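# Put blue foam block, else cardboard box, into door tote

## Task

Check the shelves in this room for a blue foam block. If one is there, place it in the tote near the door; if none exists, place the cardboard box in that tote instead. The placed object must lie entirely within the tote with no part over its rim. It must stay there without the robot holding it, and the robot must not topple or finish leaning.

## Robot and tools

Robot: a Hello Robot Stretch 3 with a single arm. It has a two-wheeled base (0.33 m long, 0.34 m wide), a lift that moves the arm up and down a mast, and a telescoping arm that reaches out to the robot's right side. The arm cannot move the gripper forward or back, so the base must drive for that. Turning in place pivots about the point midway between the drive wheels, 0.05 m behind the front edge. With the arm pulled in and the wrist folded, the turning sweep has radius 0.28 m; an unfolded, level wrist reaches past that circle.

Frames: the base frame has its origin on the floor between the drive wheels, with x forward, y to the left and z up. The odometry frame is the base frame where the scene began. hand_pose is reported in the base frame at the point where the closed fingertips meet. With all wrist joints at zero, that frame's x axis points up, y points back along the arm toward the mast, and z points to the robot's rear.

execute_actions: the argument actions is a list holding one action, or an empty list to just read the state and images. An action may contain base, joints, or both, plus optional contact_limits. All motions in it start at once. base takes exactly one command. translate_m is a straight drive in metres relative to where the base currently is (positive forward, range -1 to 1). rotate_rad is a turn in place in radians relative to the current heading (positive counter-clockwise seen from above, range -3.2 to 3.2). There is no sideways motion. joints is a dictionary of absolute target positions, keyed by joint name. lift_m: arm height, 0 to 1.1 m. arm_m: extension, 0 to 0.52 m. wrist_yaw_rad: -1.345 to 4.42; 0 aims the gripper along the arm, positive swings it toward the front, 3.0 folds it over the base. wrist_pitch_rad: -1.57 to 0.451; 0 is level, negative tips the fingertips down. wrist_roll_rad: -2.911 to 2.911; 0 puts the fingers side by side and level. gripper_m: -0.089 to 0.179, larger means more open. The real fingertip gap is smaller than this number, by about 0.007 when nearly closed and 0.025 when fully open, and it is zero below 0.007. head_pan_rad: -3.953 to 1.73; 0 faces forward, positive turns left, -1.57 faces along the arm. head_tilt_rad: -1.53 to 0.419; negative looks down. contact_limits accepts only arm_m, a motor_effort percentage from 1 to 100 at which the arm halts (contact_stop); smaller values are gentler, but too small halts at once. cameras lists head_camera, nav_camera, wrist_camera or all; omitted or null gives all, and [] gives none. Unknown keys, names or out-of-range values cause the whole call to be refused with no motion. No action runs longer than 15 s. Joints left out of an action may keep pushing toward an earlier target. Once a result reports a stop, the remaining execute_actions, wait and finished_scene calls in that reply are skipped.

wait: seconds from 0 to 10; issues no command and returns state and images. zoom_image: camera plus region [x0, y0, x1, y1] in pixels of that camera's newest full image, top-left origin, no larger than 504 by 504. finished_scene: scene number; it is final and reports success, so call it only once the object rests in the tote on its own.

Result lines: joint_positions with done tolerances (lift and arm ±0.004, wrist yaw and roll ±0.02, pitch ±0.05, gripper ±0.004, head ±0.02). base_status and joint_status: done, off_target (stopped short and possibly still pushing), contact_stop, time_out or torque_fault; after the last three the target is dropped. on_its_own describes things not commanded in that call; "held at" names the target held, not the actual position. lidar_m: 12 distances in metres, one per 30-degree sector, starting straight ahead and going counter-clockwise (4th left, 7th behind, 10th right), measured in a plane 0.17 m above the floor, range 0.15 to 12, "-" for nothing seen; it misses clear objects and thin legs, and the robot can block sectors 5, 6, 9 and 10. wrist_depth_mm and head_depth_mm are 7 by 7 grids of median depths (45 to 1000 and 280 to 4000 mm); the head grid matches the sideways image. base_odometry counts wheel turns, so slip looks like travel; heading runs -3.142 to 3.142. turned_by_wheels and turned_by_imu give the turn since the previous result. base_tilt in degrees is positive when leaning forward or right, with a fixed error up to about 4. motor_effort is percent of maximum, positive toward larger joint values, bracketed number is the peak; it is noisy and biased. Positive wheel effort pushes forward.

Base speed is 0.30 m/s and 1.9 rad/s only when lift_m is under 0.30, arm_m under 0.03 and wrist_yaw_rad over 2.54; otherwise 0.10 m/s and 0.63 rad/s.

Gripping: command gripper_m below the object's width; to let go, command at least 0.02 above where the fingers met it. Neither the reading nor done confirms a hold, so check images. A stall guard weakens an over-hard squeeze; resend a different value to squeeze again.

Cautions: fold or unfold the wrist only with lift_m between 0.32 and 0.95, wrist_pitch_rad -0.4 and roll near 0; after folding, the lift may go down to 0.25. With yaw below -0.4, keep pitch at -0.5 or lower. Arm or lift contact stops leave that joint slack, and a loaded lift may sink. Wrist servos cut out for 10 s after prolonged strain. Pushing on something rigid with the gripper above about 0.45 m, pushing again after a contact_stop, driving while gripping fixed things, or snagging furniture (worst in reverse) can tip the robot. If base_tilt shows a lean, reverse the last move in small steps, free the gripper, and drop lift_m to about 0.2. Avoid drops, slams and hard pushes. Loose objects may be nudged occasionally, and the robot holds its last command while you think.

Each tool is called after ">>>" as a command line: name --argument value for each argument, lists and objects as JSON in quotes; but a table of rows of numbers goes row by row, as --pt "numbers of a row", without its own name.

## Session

>>> execute_actions --actions '[{"joints":{"head_tilt_rad":-0.3}}]'

Scene clock: 0.73 s.
base_odometry: x=+0.000 y=+0.000 heading=+0.000 (m, m, rad; odometry frame)
turned_by_wheels: +0.000 (rad since the last result)
turned_by_imu: +0.000 (rad since the last result)
base_tilt: forward=-2.0 right=+0.9 (deg)
lidar_m: 1.89 1.08 0.90 0.89 1.00 1.57 1.56 1.02 0.85 0.85 0.95 1.54
head_depth_mm: 1832 1932 2014 2104 2227 1885 1515 / 1868 1971 2055 2135 2264 1902 1517 / 1902 2003 2093 2234 2362 1923 1525 / 1939 2038 2182 2324 2451 1938 1539 / 1978 2092 2219 2377 2502 1943 1550 / 1966 2071 2104 2114 2133 1964 1557 / 1671 1683 1689 1690 1708 1724 1577
base_status: not commanded
joint_positions: lift_m=+0.588 arm_m=+0.000 wrist_yaw_rad=+2.928 wrist_pitch_rad=-0.557 wrist_roll_rad=+0.011 gripper_m=+0.037 head_pan_rad=-0.010 head_tilt_rad=-0.296
joint_status: all done
motor_effort: left_wheel=+1(1) right_wheel=+1(0) lift_m=+35(35) arm_m=+0(0) wrist_yaw_rad=+0(2) wrist_pitch_rad=+8(9) wrist_roll_rad=+0(0) gripper_m=+0(0) head_pan_rad=+0(0) head_tilt_rad=-2(22) (%)
hand_pose: x=+0.0222 y=+0.0548 z=+0.5706 quat_wxyz=(+0.267, +0.700, +0.120, +0.652) (m; base frame)
wrist_depth_mm: - 859 857 843 889 920 953 / - 962 997 990 - - - / - - - - - - - / - - - - - - - / 882 871 - 866 910 881 872 / 759 772 - 757 738 759 780 / 652 679 675 711 655 673 678
pictures: head_camera (sideways: a quarter turn clockwise sets it upright), nav_camera (sideways: a quarter turn counterclockwise sets it upright), wrist_camera
camera_calibration (this result's frames):
head_camera: T_world_to_cam=[[-0.320759, 0.0544577, -0.945594, 1.25039], [-0.00554962, 0.998221, 0.0593711, -0.0750547], [0.947145, 0.0242915, -0.319886, 0.366258], [0, 0, 0, 1]] pos_world=[0.0537582, -0.00206914, 1.30398]
nav_camera: T_world_to_cam=[[0.327399, -0.00479837, 0.944874, -1.19168], [0.0334323, -0.999302, -0.016659, 0.0785009], [0.944295, 0.0370435, -0.32701, 0.374825], [0, 0, 0, 1]] pos_world=[0.0335855, 0.0588432, 1.24987]
wrist_camera: T_world_to_cam=[[0.967461, -0.252785, -0.0109416, -0.00536727], [-0.185511, -0.679252, -0.710072, 0.474672], [0.172064, 0.688997, -0.704044, 0.528106], [0, 0, 0, 1]] pos_world=[0.00238137, -0.0427984, 0.708802]
Images, in order (width x height): head_camera 896x504, nav_camera 672x504, wrist_camera 644x364.

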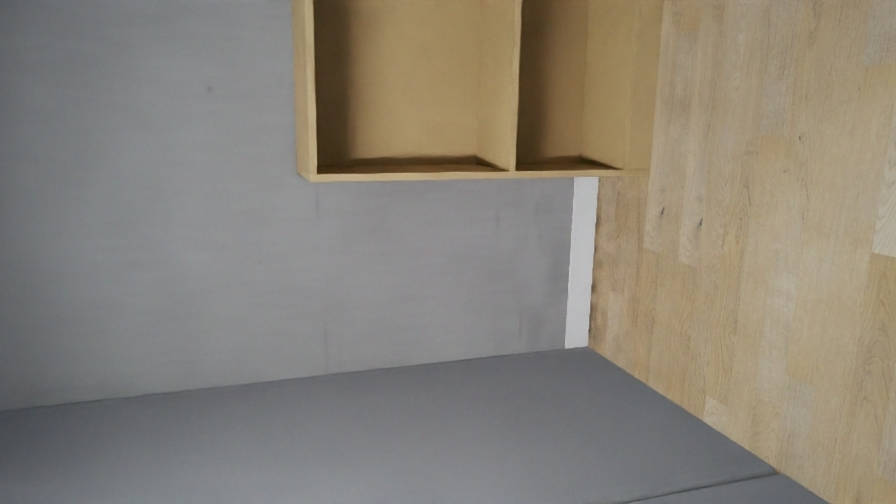

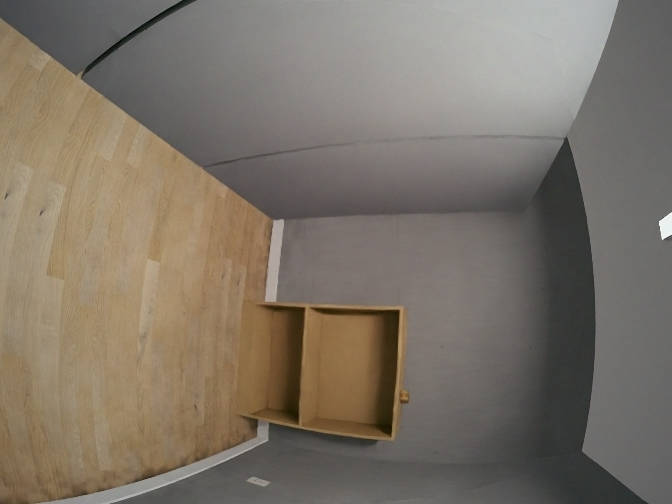

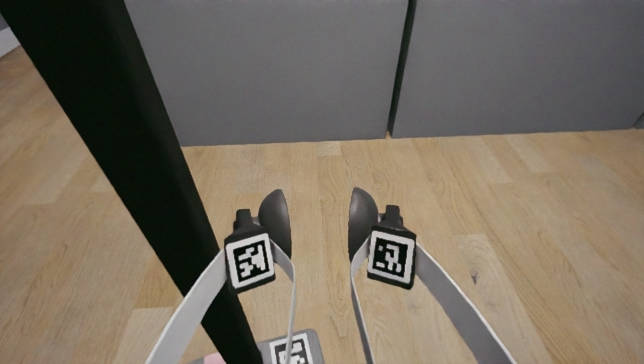

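>>> execute_actions --actions '[{"base":{"rotate_rad":3.0},"joints":{"lift_m":0.34,"wrist_pitch_rad":-0.4,"wrist_yaw_rad":3.0,"head_tilt_rad":-0.4}}]' --cameras '["nav_camera","head_camera"]'

>>> execute_actions --actions '[{"joints":{"lift_m":0.26}}]' --cameras '[]'

Scene clock: 9.70 s.
base_odometry: x=+0.000 y=+0.000 heading=+3.000 (m, m, rad; odometry frame)
turned_by_wheels: +3.000 (rad since the last result)
turned_by_imu: +3.040 (rad since the last result)
base_tilt: forward=-2.0 right=+0.9 (deg)
lidar_m: 1.56 1.14 0.86 0.84 0.89 1.27 1.90 1.20 0.92 0.90 0.95 1.59
head_depth_mm: 1297 1398 1500 1623 1787 1683 1394 / 1299 1395 1495 1640 1790 1706 1403 / 1314 1406 1522 1645 1812 1727 1405 / 1317 1416 1526 1657 1814 1733 1417 / 1325 1425 1533 1675 1831 1656 1408 / 1333 1424 1551 1674 1835 1709 1401 / 1342 1465 1573 1718 1881 1770 1442
base_status: done
joint_positions: lift_m=+0.341 arm_m=+0.000 wrist_yaw_rad=+2.999 wrist_pitch_rad=-0.421 wrist_roll_rad=+0.011 gripper_m=+0.037 head_pan_rad=-0.010 head_tilt_rad=-0.395
joint_status: all done
motor_effort: left_wheel=-3(8) right_wheel=+6(12) lift_m=+20(29) arm_m=+0(0) wrist_yaw_rad=+0(0) wrist_pitch_rad=+12(13) wrist_roll_rad=+0(0) gripper_m=+0(0) head_pan_rad=+1(1) head_tilt_rad=-3(14) (%)
hand_pose: x=+0.0107 y=+0.0764 z=+0.3525 quat_wxyz=(+0.198, +0.704, +0.097, +0.675) (m; base frame)
wrist_depth_mm: 738 - 775 807 824 871 909 / 804 - 867 888 913 - - / 860 - 927 958 980 - - / 795 796 791 813 807 786 797 / 657 665 - 647 665 635 662 / 552 557 - 555 537 557 557 / 480 494 - - 474 477 477
pictures: head_camera (sideways: a quarter turn clockwise sets it upright), nav_camera (sideways: a quarter turn counterclockwise sets it upright)
camera_calibration (this result's frames):
head_camera: T_world_to_cam=[[-0.412684, 0.0553394, -0.909192, 1.20344], [0.000393707, 0.998164, 0.0605761, -0.076652], [0.910874, 0.0246408, -0.411948, 0.486286], [0, 0, 0, 1]] pos_world=[0.0537246, -0.00206875, 1.29912]
nav_camera: T_world_to_cam=[[0.419222, -0.00567904, 0.907866, -1.14394], [0.0315756, -0.999284, -0.0208315, 0.0839419], [0.907334, 0.0373994, -0.418743, 0.494429], [0, 0, 0, 1]] pos_world=[0.0283036, 0.0588939, 1.24734]
Images, in order (width x height): head_camera 896x504, nav_camera 672x504.

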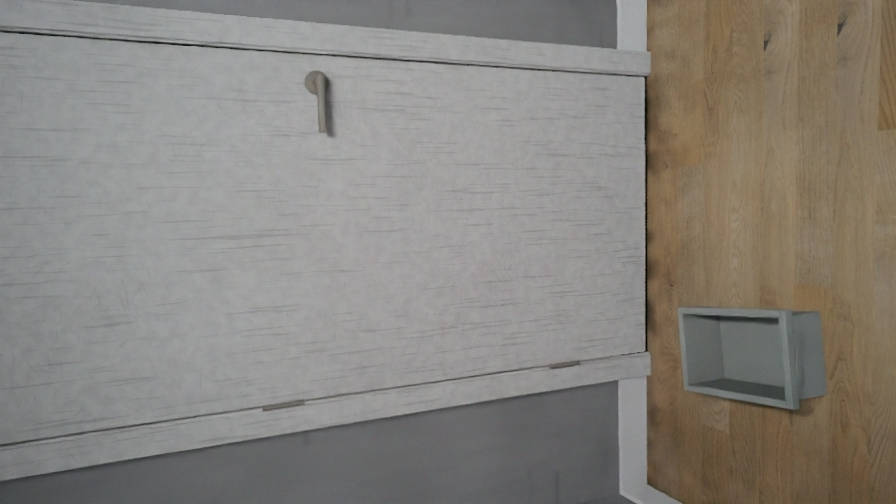

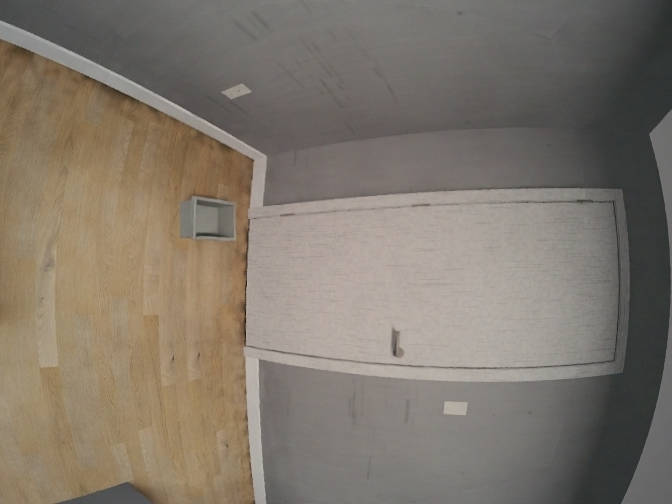

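Scene clock: 11.27 s.
base_odometry: x=+0.000 y=+0.000 heading=+3.000 (m, m, rad; odometry frame)
turned_by_wheels: +0.000 (rad since the last result)
turned_by_imu: +0.000 (rad since the last result)
base_tilt: forward=-1.9 right=+1.0 (deg)
lidar_m: 1.56 1.14 0.86 0.85 0.89 1.28 1.90 1.20 0.92 0.89 0.94 1.58
head_depth_mm: 1297 1400 1505 1636 1787 1707 1390 / 1298 1398 1497 1630 1787 1702 1404 / 1315 1402 1519 1646 1799 1718 1408 / 1318 1421 1525 1652 1815 1727 1411 / 1325 1418 1539 1665 1824 1666 1413 / 1334 1425 1549 1688 1852 1708 1406 / 1340 1458 1581 1718 1882 1779 1439
base_status: not commanded
joint_positions: lift_m=+0.261 arm_m=+0.000 wrist_yaw_rad=+2.999 wrist_pitch_rad=-0.421 wrist_roll_rad=+0.011 gripper_m=+0.037 head_pan_rad=-0.010 head_tilt_rad=-0.395
joint_status: all done
motor_effort: left_wheel=-4(3) right_wheel=+6(5) lift_m=+20(19) arm_m=+1(0) wrist_yaw_rad=+2(3) wrist_pitch_rad=+12(12) wrist_roll_rad=+0(0) gripper_m=+0(0) head_pan_rad=-1(0) head_tilt_rad=-2(3) (%)
hand_pose: x=+0.0107 y=+0.0765 z=+0.2726 quat_wxyz=(+0.197, +0.704, +0.097, +0.676) (m; base frame)
wrist_depth_mm: 734 - 789 800 859 876 956 / 785 - 855 871 922 950 - / 825 - 869 865 824 848 834 / 659 674 673 681 665 648 647 / 545 538 - 565 563 534 531 / 464 493 - - 439 454 462 / - - - - 398 392 394
pictures: none
No camera images: the call's "cameras" was empty. Leave "cameras" out to get every camera's image.

>>> execute_actions --actions '[{"base":{"translate_m":0.9},"joints":{"head_pan_rad":1.4,"head_tilt_rad":-0.3}}]' --cameras '["nav_camera"]'

Scene clock: 18.23 s.
base_odometry: x=-0.891 y=+0.127 heading=+3.000 (m, m, rad; odometry frame)
turned_by_wheels: +0.000 (rad since the last result)
turned_by_imu: +0.002 (rad since the last result)
base_tilt: forward=-2.0 right=+1.0 (deg)
lidar_m: 0.66 0.70 0.81 0.79 0.84 1.20 2.79 1.27 0.99 1.42 0.92 0.68
head_depth_mm: 685 724 772 822 883 955 1032 / 675 716 760 812 870 940 1017 / 670 709 752 803 860 926 1002 / 664 702 744 792 849 914 988 / 655 694 737 784 838 902 971 / 651 686 728 775 828 890 961 / 644 680 721 767 818 878 944
base_status: done
joint_positions: lift_m=+0.261 arm_m=+0.000 wrist_yaw_rad=+2.999 wrist_pitch_rad=-0.420 wrist_roll_rad=+0.011 gripper_m=+0.037 head_pan_rad=+1.393 head_tilt_rad=-0.310
joint_status: all done
motor_effort: left_wheel=-3(9) right_wheel=+5(15) lift_m=+20(20) arm_m=+0(0) wrist_yaw_rad=+1(1) wrist_pitch_rad=+12(12) wrist_roll_rad=+0(0) gripper_m=+0(0) head_pan_rad=+3(30) head_tilt_rad=+5(16) (%)
hand_pose: x=+0.0106 y=+0.0766 z=+0.2727 quat_wxyz=(+0.197, +0.704, +0.097, +0.676) (m; base frame)
wrist_depth_mm: 692 - 748 781 788 828 686 / 778 - 808 853 856 893 702 / 799 - 863 877 850 835 690 / 665 678 667 664 553 555 615 / 538 555 - 569 564 429 505 / 459 494 - - 433 447 453 / - - - - 396 398 401
pictures: nav_camera (sideways: a quarter turn counterclockwise sets it upright)
camera_calibration (this result's frames):
nav_camera: T_world_to_cam=[[0.0618792, 0.334893, 0.940222, -1.18399], [0.990748, -0.134615, -0.0172566, 0.0734389], [0.120789, 0.932591, -0.340124, 0.396917], [0, 0, 0, 1]] pos_world=[-0.0474382, 0.0362355, 1.24948]
Images, in order (width x height): nav_camera 672x504.

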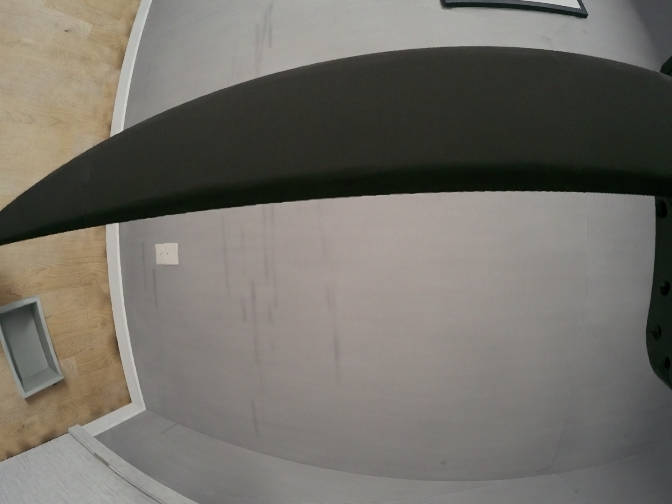

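>>> execute_actions --actions '[{"base":{"rotate_rad":-1.45},"joints":{"head_pan_rad":-0.4,"head_tilt_rad":-0.35}}]' --cameras '["nav_camera"]'

>>> execute_actions --actions '[{"base":{"translate_m":1.0},"joints":{"head_pan_rad":-1.0}}]' --cameras '["nav_camera","head_camera"]'

Scene clock: 23.27 s.
base_odometry: x=-0.891 y=+0.127 heading=+1.550 (m, m, rad; odometry frame)
turned_by_wheels: -1.450 (rad since the last result)
turned_by_imu: -1.465 (rad since the last result)
base_tilt: forward=-2.1 right=+0.8 (deg)
lidar_m: 1.59 0.83 0.66 0.66 0.74 0.80 0.79 0.88 1.40 2.22 1.15 0.99
head_depth_mm: 846 906 971 1047 1135 1238 1341 / 834 887 949 1020 1100 1199 1314 / 838 897 961 1037 1125 1240 1354 / 1188 3668 3887 3106 2313 1767 1467 / 3532 3659 3860 3594 2438 1842 1478 / 3426 3590 3858 3630 2475 1850 1490 / 3364 3501 3755 3653 2461 1871 1499
base_status: done
joint_positions: lift_m=+0.261 arm_m=+0.000 wrist_yaw_rad=+2.999 wrist_pitch_rad=-0.420 wrist_roll_rad=+0.011 gripper_m=+0.037 head_pan_rad=-0.393 head_tilt_rad=-0.346
joint_status: all done
motor_effort: left_wheel=+5(16) right_wheel=-4(11) lift_m=+20(20) arm_m=+0(0) wrist_yaw_rad=+3(2) wrist_pitch_rad=+12(12) wrist_roll_rad=+0(0) gripper_m=+0(0) head_pan_rad=-3(32) head_tilt_rad=-2(10) (%)
hand_pose: x=+0.0106 y=+0.0766 z=+0.2727 quat_wxyz=(+0.197, +0.704, +0.097, +0.676) (m; base frame)
wrist_depth_mm: 649 - 643 642 652 653 668 / 695 - 693 717 702 708 714 / 755 - 770 760 741 800 756 / 519 548 652 670 676 669 650 / 473 542 - 561 555 528 540 / 441 471 - - 450 455 456 / - - - - 396 394 402
pictures: nav_camera (sideways: a quarter turn counterclockwise sets it upright)
camera_calibration (this result's frames):
nav_camera: T_world_to_cam=[[0.345217, -0.144955, 0.927261, -1.1688], [-0.343743, -0.938876, -0.018796, 0.0835826], [0.873307, -0.312251, -0.373943, 0.436338], [0, 0, 0, 1]] pos_world=[0.0511641, 0.0452969, 1.24852]
Images, in order (width x height): nav_camera 672x504.

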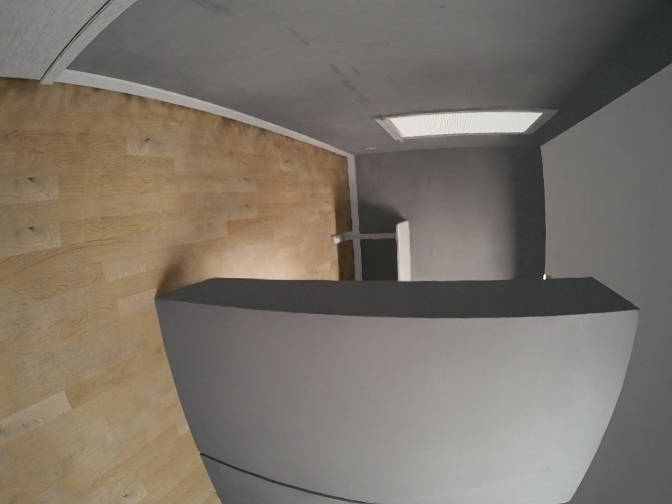

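Scene clock: 28.20 s.
base_odometry: x=-0.870 y=+1.127 heading=+1.550 (m, m, rad; odometry frame)
turned_by_wheels: +0.000 (rad since the last result)
turned_by_imu: +0.001 (rad since the last result)
base_tilt: forward=-2.0 right=+0.9 (deg)
lidar_m: 1.17 0.61 0.50 0.50 0.56 0.85 1.78 1.97 3.04 0.46 0.52 2.60
head_depth_mm: 414 437 463 494 527 566 611 / 445 472 503 539 579 626 682 / 482 513 551 593 642 700 770 / 3739 3954 - 3533 2400 1821 1468 / 3450 3583 3815 3567 2424 1831 1476 / 3195 3305 3359 3328 2450 1847 1490 / 2922 3049 3076 3052 2481 1868 1495
base_status: done
joint_positions: lift_m=+0.261 arm_m=+0.000 wrist_yaw_rad=+2.999 wrist_pitch_rad=-0.420 wrist_roll_rad=+0.011 gripper_m=+0.037 head_pan_rad=-0.993 head_tilt_rad=-0.347
joint_status: all done
motor_effort: left_wheel=+6(16) right_wheel=-4(9) lift_m=+21(20) arm_m=+0(0) wrist_yaw_rad=+0(0) wrist_pitch_rad=+12(12) wrist_roll_rad=+0(0) gripper_m=+0(0) head_pan_rad=-3(28) head_tilt_rad=-2(2) (%)
hand_pose: x=+0.0106 y=+0.0766 z=+0.2727 quat_wxyz=(+0.197, +0.704, +0.097, +0.676) (m; base frame)
wrist_depth_mm: 488 - 499 488 491 506 499 / 543 - 525 548 558 544 551 / 578 - 593 601 621 608 613 / 621 632 643 636 632 630 632 / 543 540 - 555 556 550 540 / 458 485 - - 453 456 457 / - - - - 392 397 388
pictures: head_camera (sideways: a quarter turn clockwise sets it upright), nav_camera (sideways: a quarter turn counterclockwise sets it upright)
camera_calibration (this result's frames):
head_camera: T_world_to_cam=[[-0.158387, 0.336889, -0.928127, 1.2266], [0.829407, 0.555407, 0.0600605, -0.0810416], [0.535722, -0.760282, -0.367387, 0.430586], [0, 0, 0, 1]] pos_world=[0.0308185, -0.0408493, 1.3015]
nav_camera: T_world_to_cam=[[0.203375, -0.314852, 0.927096, -1.16772], [-0.81369, -0.580994, -0.0188145, 0.0864734], [0.544561, -0.750543, -0.374351, 0.438874], [0, 0, 0, 1]] pos_world=[0.0688537, 0.0119756, 1.24851]
Images, in order (width x height): head_camera 896x504, nav_camera 672x504.

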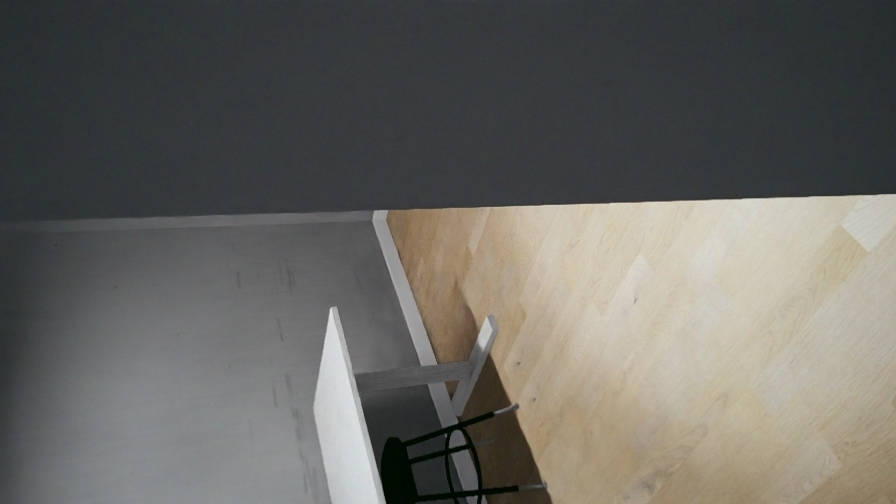

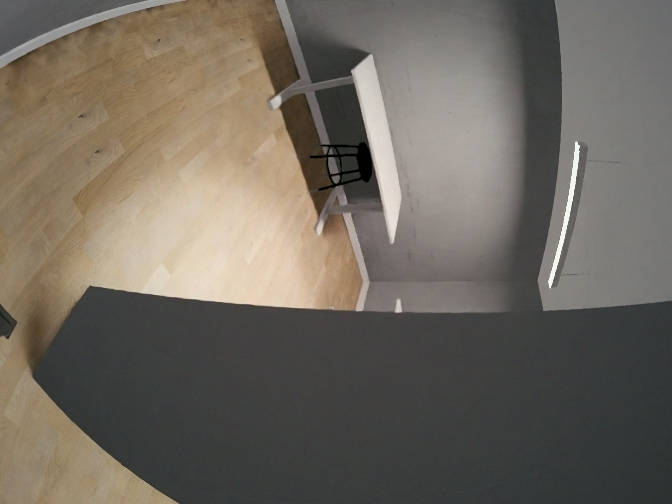

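>>> execute_actions --actions '[{"base":{"rotate_rad":-0.3}}]' --cameras '[]'

>>> execute_actions --actions '[{"base":{"translate_m":0.7},"joints":{"head_pan_rad":-1.4,"head_tilt_rad":-0.2}}]' --cameras '["nav_camera","head_camera"]'

Scene clock: 34.93 s.
base_odometry: x=-0.870 y=+1.127 heading=+1.250 (m, m, rad; odometry frame)
turned_by_wheels: -0.300 (rad since the last result)
turned_by_imu: -0.302 (rad since the last result)
base_tilt: forward=-2.0 right=+1.1 (deg)
lidar_m: 2.60 0.82 0.54 0.50 0.51 0.64 1.32 1.80 2.26 0.46 0.47 0.59
head_depth_mm: 363 384 408 436 468 505 549 / 378 402 428 459 494 536 585 / 395 421 451 485 525 572 627 / 414 442 475 513 557 612 676 / 434 466 502 545 597 657 732 / 457 491 532 581 649 1732 1482 / 483 3687 3930 3669 2488 1860 1506
base_status: done
joint_positions: lift_m=+0.261 arm_m=+0.000 wrist_yaw_rad=+2.999 wrist_pitch_rad=-0.420 wrist_roll_rad=+0.011 gripper_m=+0.037 head_pan_rad=-0.993 head_tilt_rad=-0.347
joint_status: not commanded
motor_effort: left_wheel=+5(14) right_wheel=-4(12) lift_m=+20(20) arm_m=+0(0) wrist_yaw_rad=+0(1) wrist_pitch_rad=+12(12) wrist_roll_rad=+0(0) gripper_m=+0(0) head_pan_rad=-4(2) head_tilt_rad=-2(1) (%)
hand_pose: x=+0.0106 y=+0.0766 z=+0.2727 quat_wxyz=(+0.197, +0.704, +0.097, +0.676) (m; base frame)
wrist_depth_mm: 414 - 480 526 565 642 704 / 446 - 520 567 622 698 794 / 492 - 578 613 687 781 804 / 519 550 628 647 655 667 649 / 535 529 - 562 558 544 538 / 467 492 - - 443 452 461 / - - - - 400 395 396
pictures: none
No camera images: the call's "cameras" was empty. Leave "cameras" out to get every camera's image.

Scene clock: 38.97 s.
base_odometry: x=-0.650 y=+1.791 heading=+1.250 (m, m, rad; odometry frame)
turned_by_wheels: +0.000 (rad since the last result)
turned_by_imu: +0.001 (rad since the last result)
base_tilt: forward=-2.0 right=+0.9 (deg)
lidar_m: 1.89 0.95 0.63 0.58 0.59 0.74 1.54 0.62 0.47 1.30 3.00 2.25
head_depth_mm: 1663 1221 1232 1273 1298 1363 1430 / 2761 2857 2975 2907 2582 2132 1657 / 2836 2944 3085 3067 2898 2165 1661 / 2839 2993 3111 3185 3121 2172 1676 / 2867 2995 3157 3236 3145 2210 1690 / 2896 3035 3139 3249 3192 2221 1697 / 2934 3066 3183 3300 3068 2250 1715
base_status: done
joint_positions: lift_m=+0.261 arm_m=+0.000 wrist_yaw_rad=+2.999 wrist_pitch_rad=-0.420 wrist_roll_rad=+0.011 gripper_m=+0.037 head_pan_rad=-1.393 head_tilt_rad=-0.211
joint_status: all done
motor_effort: left_wheel=+5(16) right_wheel=-4(10) lift_m=+21(20) arm_m=+0(0) wrist_yaw_rad=+1(0) wrist_pitch_rad=+12(11) wrist_roll_rad=+0(0) gripper_m=+0(0) head_pan_rad=-3(23) head_tilt_rad=+5(18) (%)
hand_pose: x=+0.0105 y=+0.0766 z=+0.2727 quat_wxyz=(+0.197, +0.704, +0.097, +0.676) (m; base frame)
wrist_depth_mm: 475 - 555 598 643 710 794 / 519 - 596 660 708 795 869 / 560 - 661 715 778 838 836 / 585 613 676 667 667 662 651 / 550 538 - 556 555 536 536 / 459 491 - - 441 454 450 / - - - - 395 395 394
pictures: head_camera (sideways: a quarter turn clockwise sets it upright), nav_camera (sideways: a quarter turn counterclockwise sets it upright)
camera_calibration (this result's frames):
head_camera: T_world_to_cam=[[0.00812351, 0.245403, -0.969387, 1.27946], [0.978849, 0.196226, 0.057878, -0.0791222], [0.204422, -0.949354, -0.238619, 0.265018], [0, 0, 0, 1]] pos_world=[0.0128794, -0.0468631, 1.30811]
nav_camera: T_world_to_cam=[[0.0419105, -0.242717, 0.969191, -1.22171], [-0.975376, -0.220167, -0.0129591, 0.0798393], [0.216529, -0.944783, -0.245968, 0.273789], [0, 0, 0, 1]] pos_world=[0.0697924, -0.02028, 1.25245]
Images, in order (width x height): head_camera 896x504, nav_camera 672x504.

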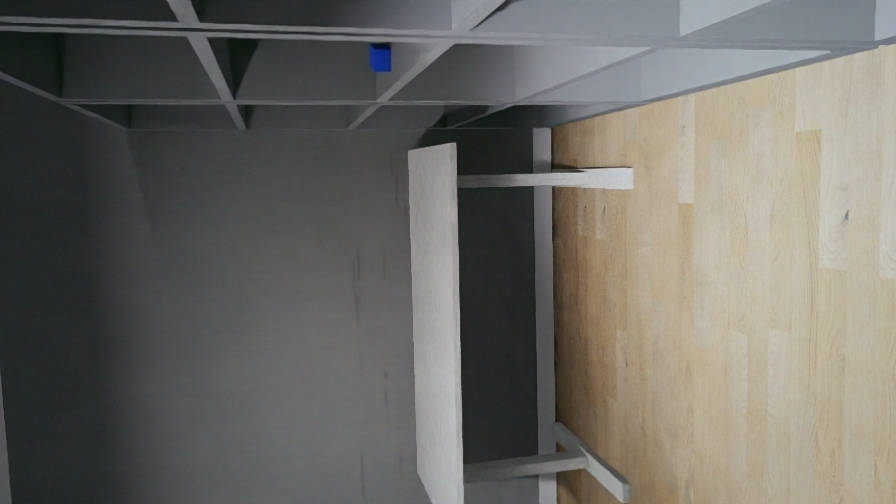

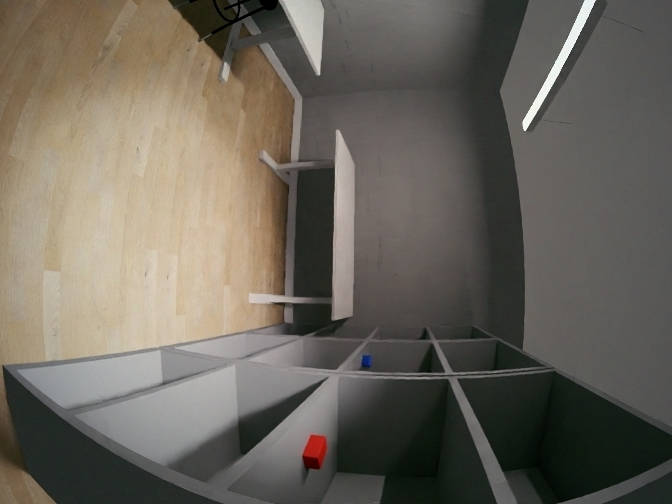

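>>> execute_actions --actions '[{"base":{"rotate_rad":-1.1},"joints":{"head_pan_rad":-0.5,"head_tilt_rad":-0.3}}]' --cameras '[]'

>>> execute_actions --actions '[{"base":{"translate_m":1.0},"joints":{"head_pan_rad":-0.9}}]' --cameras '["nav_camera","head_camera"]'

Scene clock: 43.63 s.
base_odometry: x=-0.650 y=+1.791 heading=+0.151 (m, m, rad; odometry frame)
turned_by_wheels: -1.100 (rad since the last result)
turned_by_imu: -1.111 (rad since the last result)
base_tilt: forward=-2.0 right=+0.9 (deg)
lidar_m: 2.99 1.96 1.90 1.01 0.64 0.58 0.59 0.72 1.36 0.66 0.47 1.29
head_depth_mm: 667 1188 1259 874 721 1119 895 / 1079 1168 1243 1029 1386 1128 1351 / 1098 1171 1256 1335 1404 1535 1489 / 1947 2063 2193 2603 2446 1952 1536 / 2762 2933 3072 3228 2647 1940 1550 / 2735 2901 3027 3221 2670 1971 1561 / 2702 2852 3000 3193 2711 1982 1569
base_status: done
joint_positions: lift_m=+0.261 arm_m=+0.000 wrist_yaw_rad=+2.999 wrist_pitch_rad=-0.420 wrist_roll_rad=+0.011 gripper_m=+0.037 head_pan_rad=-0.507 head_tilt_rad=-0.297
joint_status: all done
motor_effort: left_wheel=+5(14) right_wheel=-4(12) lift_m=+20(20) arm_m=-1(0) wrist_yaw_rad=+1(1) wrist_pitch_rad=+12(11) wrist_roll_rad=+0(0) gripper_m=+0(0) head_pan_rad=+2(32) head_tilt_rad=-1(10) (%)
hand_pose: x=+0.0105 y=+0.0766 z=+0.2727 quat_wxyz=(+0.197, +0.704, +0.097, +0.676) (m; base frame)
wrist_depth_mm: 554 - - - - - - / 591 - - - - - - / 604 - 864 844 842 831 860 / 600 654 656 673 666 662 666 / 548 537 - 562 566 549 537 / 460 496 - - 445 452 448 / - - - - 399 398 397
pictures: none
No camera images: the call's "cameras" was empty. Leave "cameras" out to get every camera's image.

Scene clock: 48.57 s.
base_odometry: x=+0.339 y=+1.942 heading=+0.151 (m, m, rad; odometry frame)
turned_by_wheels: +0.000 (rad since the last result)
turned_by_imu: +0.001 (rad since the last result)
base_tilt: forward=-2.0 right=+1.0 (deg)
lidar_m: 2.00 1.64 1.36 1.59 1.67 1.52 1.53 0.81 1.08 0.70 1.33 1.81
head_depth_mm: 961 1300 1354 1001 1445 1120 1338 / 1336 1438 1519 1127 1514 1177 1427 / 1304 1395 1462 1538 1530 1680 1460 / 1245 1316 1388 1462 1542 1674 1534 / 1255 1442 1898 2283 2272 1936 1551 / 2002 2100 2201 2276 2428 1929 1553 / 1938 2036 2128 1914 2307 1985 1573
base_status: done
joint_positions: lift_m=+0.261 arm_m=+0.000 wrist_yaw_rad=+2.999 wrist_pitch_rad=-0.420 wrist_roll_rad=+0.011 gripper_m=+0.037 head_pan_rad=-0.893 head_tilt_rad=-0.297
joint_status: all done
motor_effort: left_wheel=+5(15) right_wheel=-4(9) lift_m=+20(20) arm_m=+0(0) wrist_yaw_rad=+1(1) wrist_pitch_rad=+12(12) wrist_roll_rad=+0(0) gripper_m=+0(0) head_pan_rad=-4(25) head_tilt_rad=-2(2) (%)
hand_pose: x=+0.0105 y=+0.0766 z=+0.2727 quat_wxyz=(+0.197, +0.704, +0.097, +0.676) (m; base frame)
wrist_depth_mm: - - - - - - - / - - - - - - - / 855 - 855 855 867 838 841 / 663 654 679 661 648 665 659 / 552 534 - 573 560 550 536 / 451 492 - - 451 451 457 / - - - - 399 394 396
pictures: head_camera (sideways: a quarter turn clockwise sets it upright), nav_camera (sideways: a quarter turn counterclockwise sets it upright)
camera_calibration (this result's frames):
head_camera: T_world_to_cam=[[-0.162099, 0.283232, -0.945253, 1.24898], [0.767973, 0.637723, 0.0593871, -0.0797939], [0.61963, -0.716302, -0.320889, 0.369561], [0, 0, 0, 1]] pos_world=[0.0347468, -0.0381465, 1.30392]
nav_camera: T_world_to_cam=[[0.204691, -0.256848, 0.944527, -1.19048], [-0.751086, -0.659993, -0.0167046, 0.0833458], [0.627672, -0.706001, -0.328009, 0.378058], [0, 0, 0, 1]] pos_world=[0.0689839, 0.0161439, 1.24984]
Images, in order (width x height): head_camera 896x504, nav_camera 672x504.

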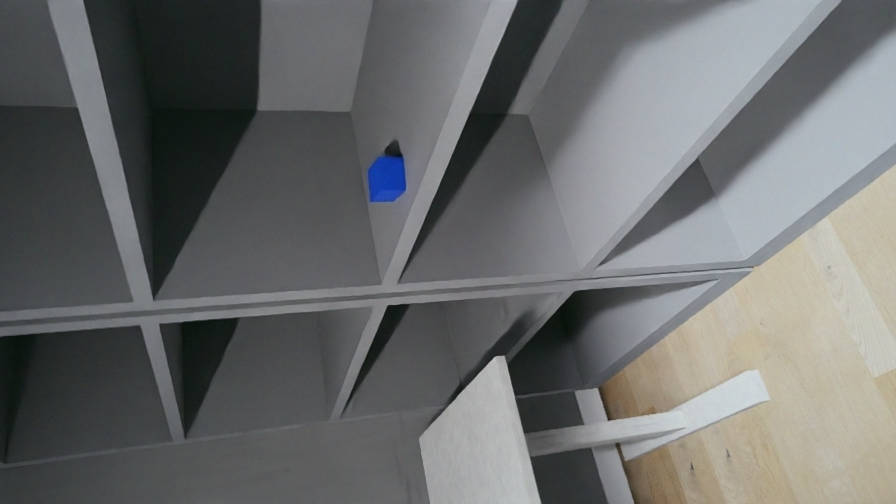

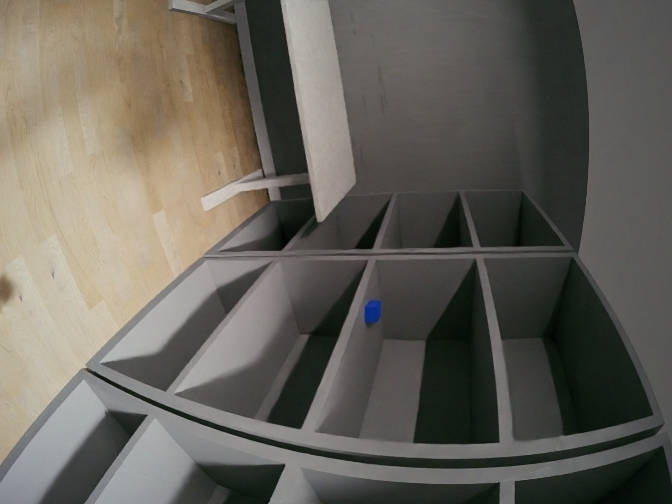

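>>> execute_actions --actions '[{"base":{"rotate_rad":-0.55}}]' --cameras '[]'

>>> execute_actions --actions '[{"base":{"translate_m":0.8}}]' --cameras '[]'

>>> execute_actions --actions '[{"base":{"rotate_rad":0.3},"joints":{"lift_m":0.9,"head_pan_rad":-1.3,"head_tilt_rad":-0.45}}]' --cameras '[]'

>>> execute_actions --actions '[{"joints":{"wrist_yaw_rad":1.6}}]' --cameras '["head_camera","nav_camera"]'

Scene clock: 57.37 s.
base_odometry: x=+0.339 y=+1.942 heading=-0.399 (m, m, rad; odometry frame)
turned_by_wheels: -0.550 (rad since the last result)
turned_by_imu: -0.555 (rad since the last result)
base_tilt: forward=-2.0 right=+1.0 (deg)
lidar_m: 1.43 2.00 1.66 1.37 1.97 1.69 1.52 1.52 0.81 1.08 0.70 0.76
head_depth_mm: 575 950 1005 934 683 1121 893 / 565 898 965 908 732 1085 898 / 615 703 741 779 761 879 876 / 587 623 664 708 765 824 909 / 617 664 1238 926 1415 1155 1338 / 780 1235 1325 1016 1503 1159 1422 / 1181 1315 1422 1038 1590 1175 1476
base_status: done
joint_positions: lift_m=+0.261 arm_m=+0.000 wrist_yaw_rad=+2.999 wrist_pitch_rad=-0.420 wrist_roll_rad=+0.011 gripper_m=+0.037 head_pan_rad=-0.893 head_tilt_rad=-0.297
joint_status: not commanded
motor_effort: left_wheel=+5(13) right_wheel=-4(12) lift_m=+20(20) arm_m=-1(1) wrist_yaw_rad=+1(0) wrist_pitch_rad=+12(12) wrist_roll_rad=+0(0) gripper_m=-1(0) head_pan_rad=-3(3) head_tilt_rad=-2(2) (%)
hand_pose: x=+0.0105 y=+0.0766 z=+0.2727 quat_wxyz=(+0.197, +0.704, +0.097, +0.676) (m; base frame)
wrist_depth_mm: - - - - - - - / - - - - - - - / 869 - 828 867 847 851 831 / 652 674 667 654 659 659 658 / 548 550 - 564 571 532 531 / 461 497 - - 451 460 461 / - - - - 398 397 394
pictures: none
No camera images: the call's "cameras" was empty. Leave "cameras" out to get every camera's image.

Scene clock: 61.80 s.
base_odometry: x=+1.076 y=+1.631 heading=-0.399 (m, m, rad; odometry frame)
turned_by_wheels: +0.000 (rad since the last result)
turned_by_imu: +0.001 (rad since the last result)
base_tilt: forward=-2.0 right=+1.0 (deg)
lidar_m: 1.00 1.48 1.43 1.64 1.68 2.11 2.30 1.38 0.59 0.82 0.86 0.68
head_depth_mm: 576 811 854 875 614 514 894 / 558 851 902 922 587 1022 899 / 541 891 947 961 592 1062 904 / 527 878 918 907 633 1031 910 / 514 745 772 801 675 868 870 / 502 648 667 688 682 747 802 / 538 574 602 643 702 779 908
base_status: done
joint_positions: lift_m=+0.261 arm_m=+0.000 wrist_yaw_rad=+2.999 wrist_pitch_rad=-0.420 wrist_roll_rad=+0.011 gripper_m=+0.037 head_pan_rad=-0.893 head_tilt_rad=-0.297
joint_status: not commanded
motor_effort: left_wheel=+5(16) right_wheel=-4(10) lift_m=+20(20) arm_m=+0(0) wrist_yaw_rad=+0(0) wrist_pitch_rad=+12(12) wrist_roll_rad=+0(0) gripper_m=+0(0) head_pan_rad=-2(3) head_tilt_rad=-2(1) (%)
hand_pose: x=+0.0105 y=+0.0766 z=+0.2727 quat_wxyz=(+0.197, +0.704, +0.097, +0.676) (m; base frame)
wrist_depth_mm: - - - - - - - / - - - - - - - / 838 - 842 839 840 869 843 / 660 678 662 647 675 654 658 / 539 542 - 560 562 533 541 / 464 497 - - 439 459 460 / - - - - 393 392 393
pictures: none
No camera images: the call's "cameras" was empty. Leave "cameras" out to get every camera's image.

Scene clock: 68.47 s.
base_odometry: x=+1.076 y=+1.631 heading=-0.099 (m, m, rad; odometry frame)
turned_by_wheels: +0.300 (rad since the last result)
turned_by_imu: +0.305 (rad since the last result)
base_tilt: forward=-2.1 right=+1.1 (deg)
lidar_m: 1.47 1.43 2.14 1.64 1.94 2.33 1.38 0.61 0.59 0.92 0.68 1.00
head_depth_mm: 747 804 858 653 522 953 792 / 774 833 886 659 547 959 812 / 804 867 921 605 1092 963 808 / 831 903 961 609 1143 970 824 / 837 893 920 683 1017 979 872 / 721 749 781 692 846 900 919 / 627 646 670 667 737 818 994
base_status: done
joint_positions: lift_m=+0.899 arm_m=+0.000 wrist_yaw_rad=+2.999 wrist_pitch_rad=-0.420 wrist_roll_rad=+0.011 gripper_m=+0.037 head_pan_rad=-1.293 head_tilt_rad=-0.445
joint_status: all done
motor_effort: left_wheel=-3(11) right_wheel=+5(13) lift_m=+49(50) arm_m=+0(0) wrist_yaw_rad=+0(0) wrist_pitch_rad=+12(12) wrist_roll_rad=+0(0) gripper_m=-1(0) head_pan_rad=-3(24) head_tilt_rad=-2(18) (%)
hand_pose: x=+0.0105 y=+0.0766 z=+0.9117 quat_wxyz=(+0.197, +0.704, +0.097, +0.676) (m; base frame)
wrist_depth_mm: - - - - - - - / - - - - - - 910 / - - - - - - 791 / - - - - - - - / - - - - - - - / - - - - - - - / - - - - - - -
pictures: none
No camera images: the call's "cameras" was empty. Leave "cameras" out to get every camera's image.

Scene clock: 70.17 s.
base_odometry: x=+1.076 y=+1.631 heading=-0.099 (m, m, rad; odometry frame)
turned_by_wheels: +0.000 (rad since the last result)
turned_by_imu: +0.000 (rad since the last result)
base_tilt: forward=-2.1 right=+1.0 (deg)
lidar_m: 1.47 1.43 2.14 1.65 1.95 2.33 1.38 0.61 0.59 0.92 0.67 1.00
head_depth_mm: 748 803 859 651 523 951 811 / 773 832 887 660 548 958 795 / 801 866 920 605 1094 962 799 / 833 901 963 610 1143 968 826 / 839 893 917 683 1019 980 871 / 721 751 779 691 842 899 919 / 627 648 670 665 737 820 995
base_status: not commanded
joint_positions: lift_m=+0.899 arm_m=+0.000 wrist_yaw_rad=+1.602 wrist_pitch_rad=-0.420 wrist_roll_rad=+0.011 gripper_m=+0.037 head_pan_rad=-1.293 head_tilt_rad=-0.445
joint_status: all done
motor_effort: left_wheel=-3(3) right_wheel=+5(5) lift_m=+49(49) arm_m=+0(1) wrist_yaw_rad=-1(3) wrist_pitch_rad=+12(11) wrist_roll_rad=+0(0) gripper_m=+0(1) head_pan_rad=-3(3) head_tilt_rad=-2(2) (%)
hand_pose: x=+0.2027 y=-0.1385 z=+0.9117 quat_wxyz=(+0.586, +0.601, -0.378, +0.391) (m; base frame)
wrist_depth_mm: - - - - - - - / 946 941 931 933 - - 445 / 764 712 727 680 679 - 439 / - - - - - 839 449 / - - - - - 725 489 / - - - - - 658 547 / - - - - - 666 505
pictures: head_camera (sideways: a quarter turn clockwise sets it upright), nav_camera (sideways: a quarter turn counterclockwise sets it upright)
camera_calibration (this result's frames):
head_camera: T_world_to_cam=[[-0.0762403, 0.454604, -0.887425, 1.17299], [0.958154, 0.279686, 0.0609591, -0.0829891], [0.275913, -0.845642, -0.456904, 0.548659], [0, 0, 0, 1]] pos_world=[0.0175633, -0.0460656, 1.29668]
nav_camera: T_world_to_cam=[[0.125696, -0.446724, 0.885798, -1.11337], [-0.949632, -0.312532, -0.0228609, 0.0925679], [0.287053, -0.838309, -0.463508, 0.556463], [0, 0, 0, 1]] pos_world=[0.0681173, -0.00194875, 1.24626]
Images, in order (width x height): head_camera 896x504, nav_camera 672x504.

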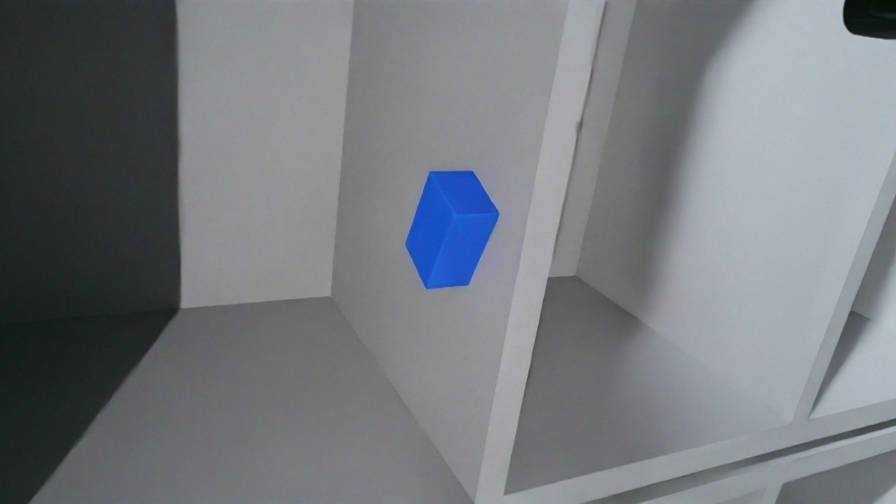

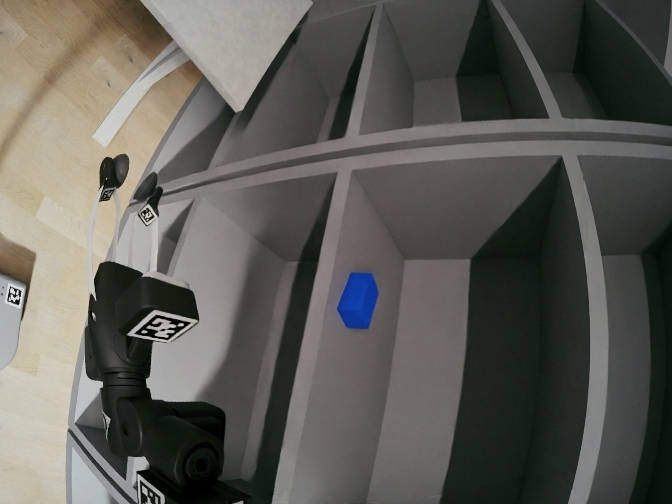

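>>> execute_actions --actions '[{"base":{"translate_m":0.2},"joints":{"wrist_yaw_rad":0,"wrist_pitch_rad":0,"lift_m":0.945,"gripper_m":0.179,"head_pan_rad":-1.57,"head_tilt_rad":-0.65}}]' --cameras '[]'

>>> execute_actions --actions '[{"joints":{"arm_m":0.12}}]' --cameras '["head_camera","wrist_camera"]'

Scene clock: 77.37 s.
base_odometry: x=+1.275 y=+1.611 heading=-0.099 (m, m, rad; odometry frame)
turned_by_wheels: +0.000 (rad since the last result)
turned_by_imu: +0.001 (rad since the last result)
base_tilt: forward=-2.0 right=+1.0 (deg)
lidar_m: 1.27 1.28 1.31 1.64 2.25 2.53 1.58 0.75 0.89 0.79 0.57 0.82
head_depth_mm: 778 824 610 1106 1006 - - / 787 834 591 537 - - - / 794 842 561 543 - - - / 802 855 583 1134 973 889 1153 / 809 867 636 1109 990 894 1160 / 781 787 642 772 834 895 1159 / 600 606 594 624 734 908 1191
base_status: done
joint_positions: lift_m=+0.944 arm_m=+0.000 wrist_yaw_rad=+0.002 wrist_pitch_rad=-0.024 wrist_roll_rad=+0.011 gripper_m=+0.179 head_pan_rad=-1.563 head_tilt_rad=-0.642
joint_status: all done
motor_effort: left_wheel=-3(5) right_wheel=+5(12) lift_m=+49(51) arm_m=+0(1) wrist_yaw_rad=+0(2) wrist_pitch_rad=+14(14) wrist_roll_rad=+0(0) gripper_m=+0(84) head_pan_rad=-3(20) head_tilt_rad=-4(22) (%)
hand_pose: x=-0.0210 y=-0.4009 z=+1.0529 quat_wxyz=(+0.703, +0.009, -0.711, -0.008) (m; base frame)
wrist_depth_mm: 304 438 643 657 633 629 627 / 311 423 664 687 666 656 630 / 311 432 702 703 679 689 657 / 310 426 547 341 525 509 505 / 289 327 324 307 315 311 309 / - 335 281 277 268 756 257 / 312 431 761 807 796 785 746
pictures: none
No camera images: the call's "cameras" was empty. Leave "cameras" out to get every camera's image.

Scene clock: 79.50 s.
base_odometry: x=+1.275 y=+1.611 heading=-0.099 (m, m, rad; odometry frame)
turned_by_wheels: +0.000 (rad since the last result)
turned_by_imu: +0.001 (rad since the last result)
base_tilt: forward=-2.0 right=+1.0 (deg)
lidar_m: 1.27 1.28 1.31 1.64 2.24 2.54 1.58 0.75 0.89 0.79 0.57 0.81
head_depth_mm: 780 827 679 - - 851 1126 / 786 835 672 - 901 858 1140 / 793 846 - - - 863 1148 / 802 853 602 1137 982 889 1152 / 810 867 649 1103 987 893 1156 / 781 786 642 772 832 896 1158 / 601 607 594 623 734 908 1189
base_status: not commanded
joint_positions: lift_m=+0.944 arm_m=+0.120 wrist_yaw_rad=+0.001 wrist_pitch_rad=-0.024 wrist_roll_rad=+0.011 gripper_m=+0.179 head_pan_rad=-1.563 head_tilt_rad=-0.642
joint_status: all done
motor_effort: left_wheel=-3(4) right_wheel=+5(5) lift_m=+49(49) arm_m=+6(7) wrist_yaw_rad=-1(0) wrist_pitch_rad=+14(14) wrist_roll_rad=+0(0) gripper_m=+0(0) head_pan_rad=-2(3) head_tilt_rad=-4(5) (%)
hand_pose: x=-0.0213 y=-0.5202 z=+1.0531 quat_wxyz=(+0.703, +0.009, -0.711, -0.008) (m; base frame)
wrist_depth_mm: 299 416 548 544 533 522 509 / 297 412 567 566 544 535 528 / 296 411 592 581 571 560 555 / 296 410 540 534 518 518 500 / 284 326 298 205 292 316 310 / - 225 221 201 217 211 233 / 172 179 178 176 176 173 172
pictures: head_camera (sideways: a quarter turn clockwise sets it upright), wrist_camera
camera_calibration (this result's frames):
head_camera: T_world_to_cam=[[0.0465327, 0.623275, -0.780617, 1.03297], [0.998137, 0.00185914, 0.0609835, -0.0832491], [0.0394608, -0.782001, -0.622027, 0.764935], [0, 0, 0, 1]] pos_world=[0.00484199, -0.0454929, 1.28724]
wrist_camera: T_world_to_cam=[[-0.999098, 0.0293983, -0.0306259, 0.0222901], [0.0368923, 0.24433, -0.96899, 1.17638], [-0.0210039, -0.969246, -0.245194, -0.0784688], [0, 0, 0, 1]] pos_world=[-0.0227775, -0.364135, 1.12134]
Images, in order (width x height): head_camera 896x504, wrist_camera 644x364.

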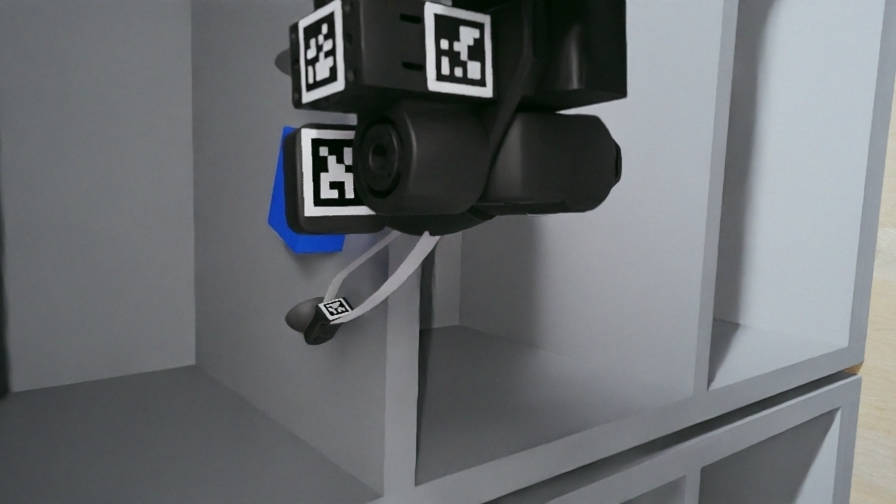

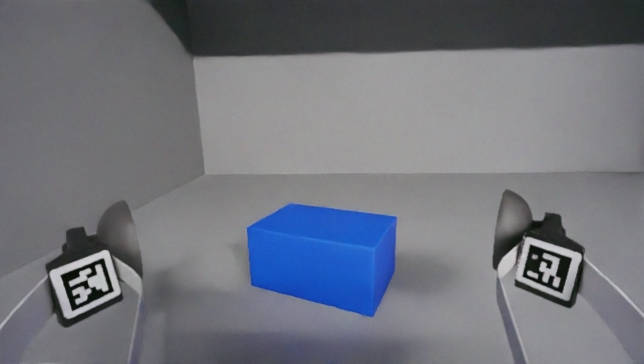

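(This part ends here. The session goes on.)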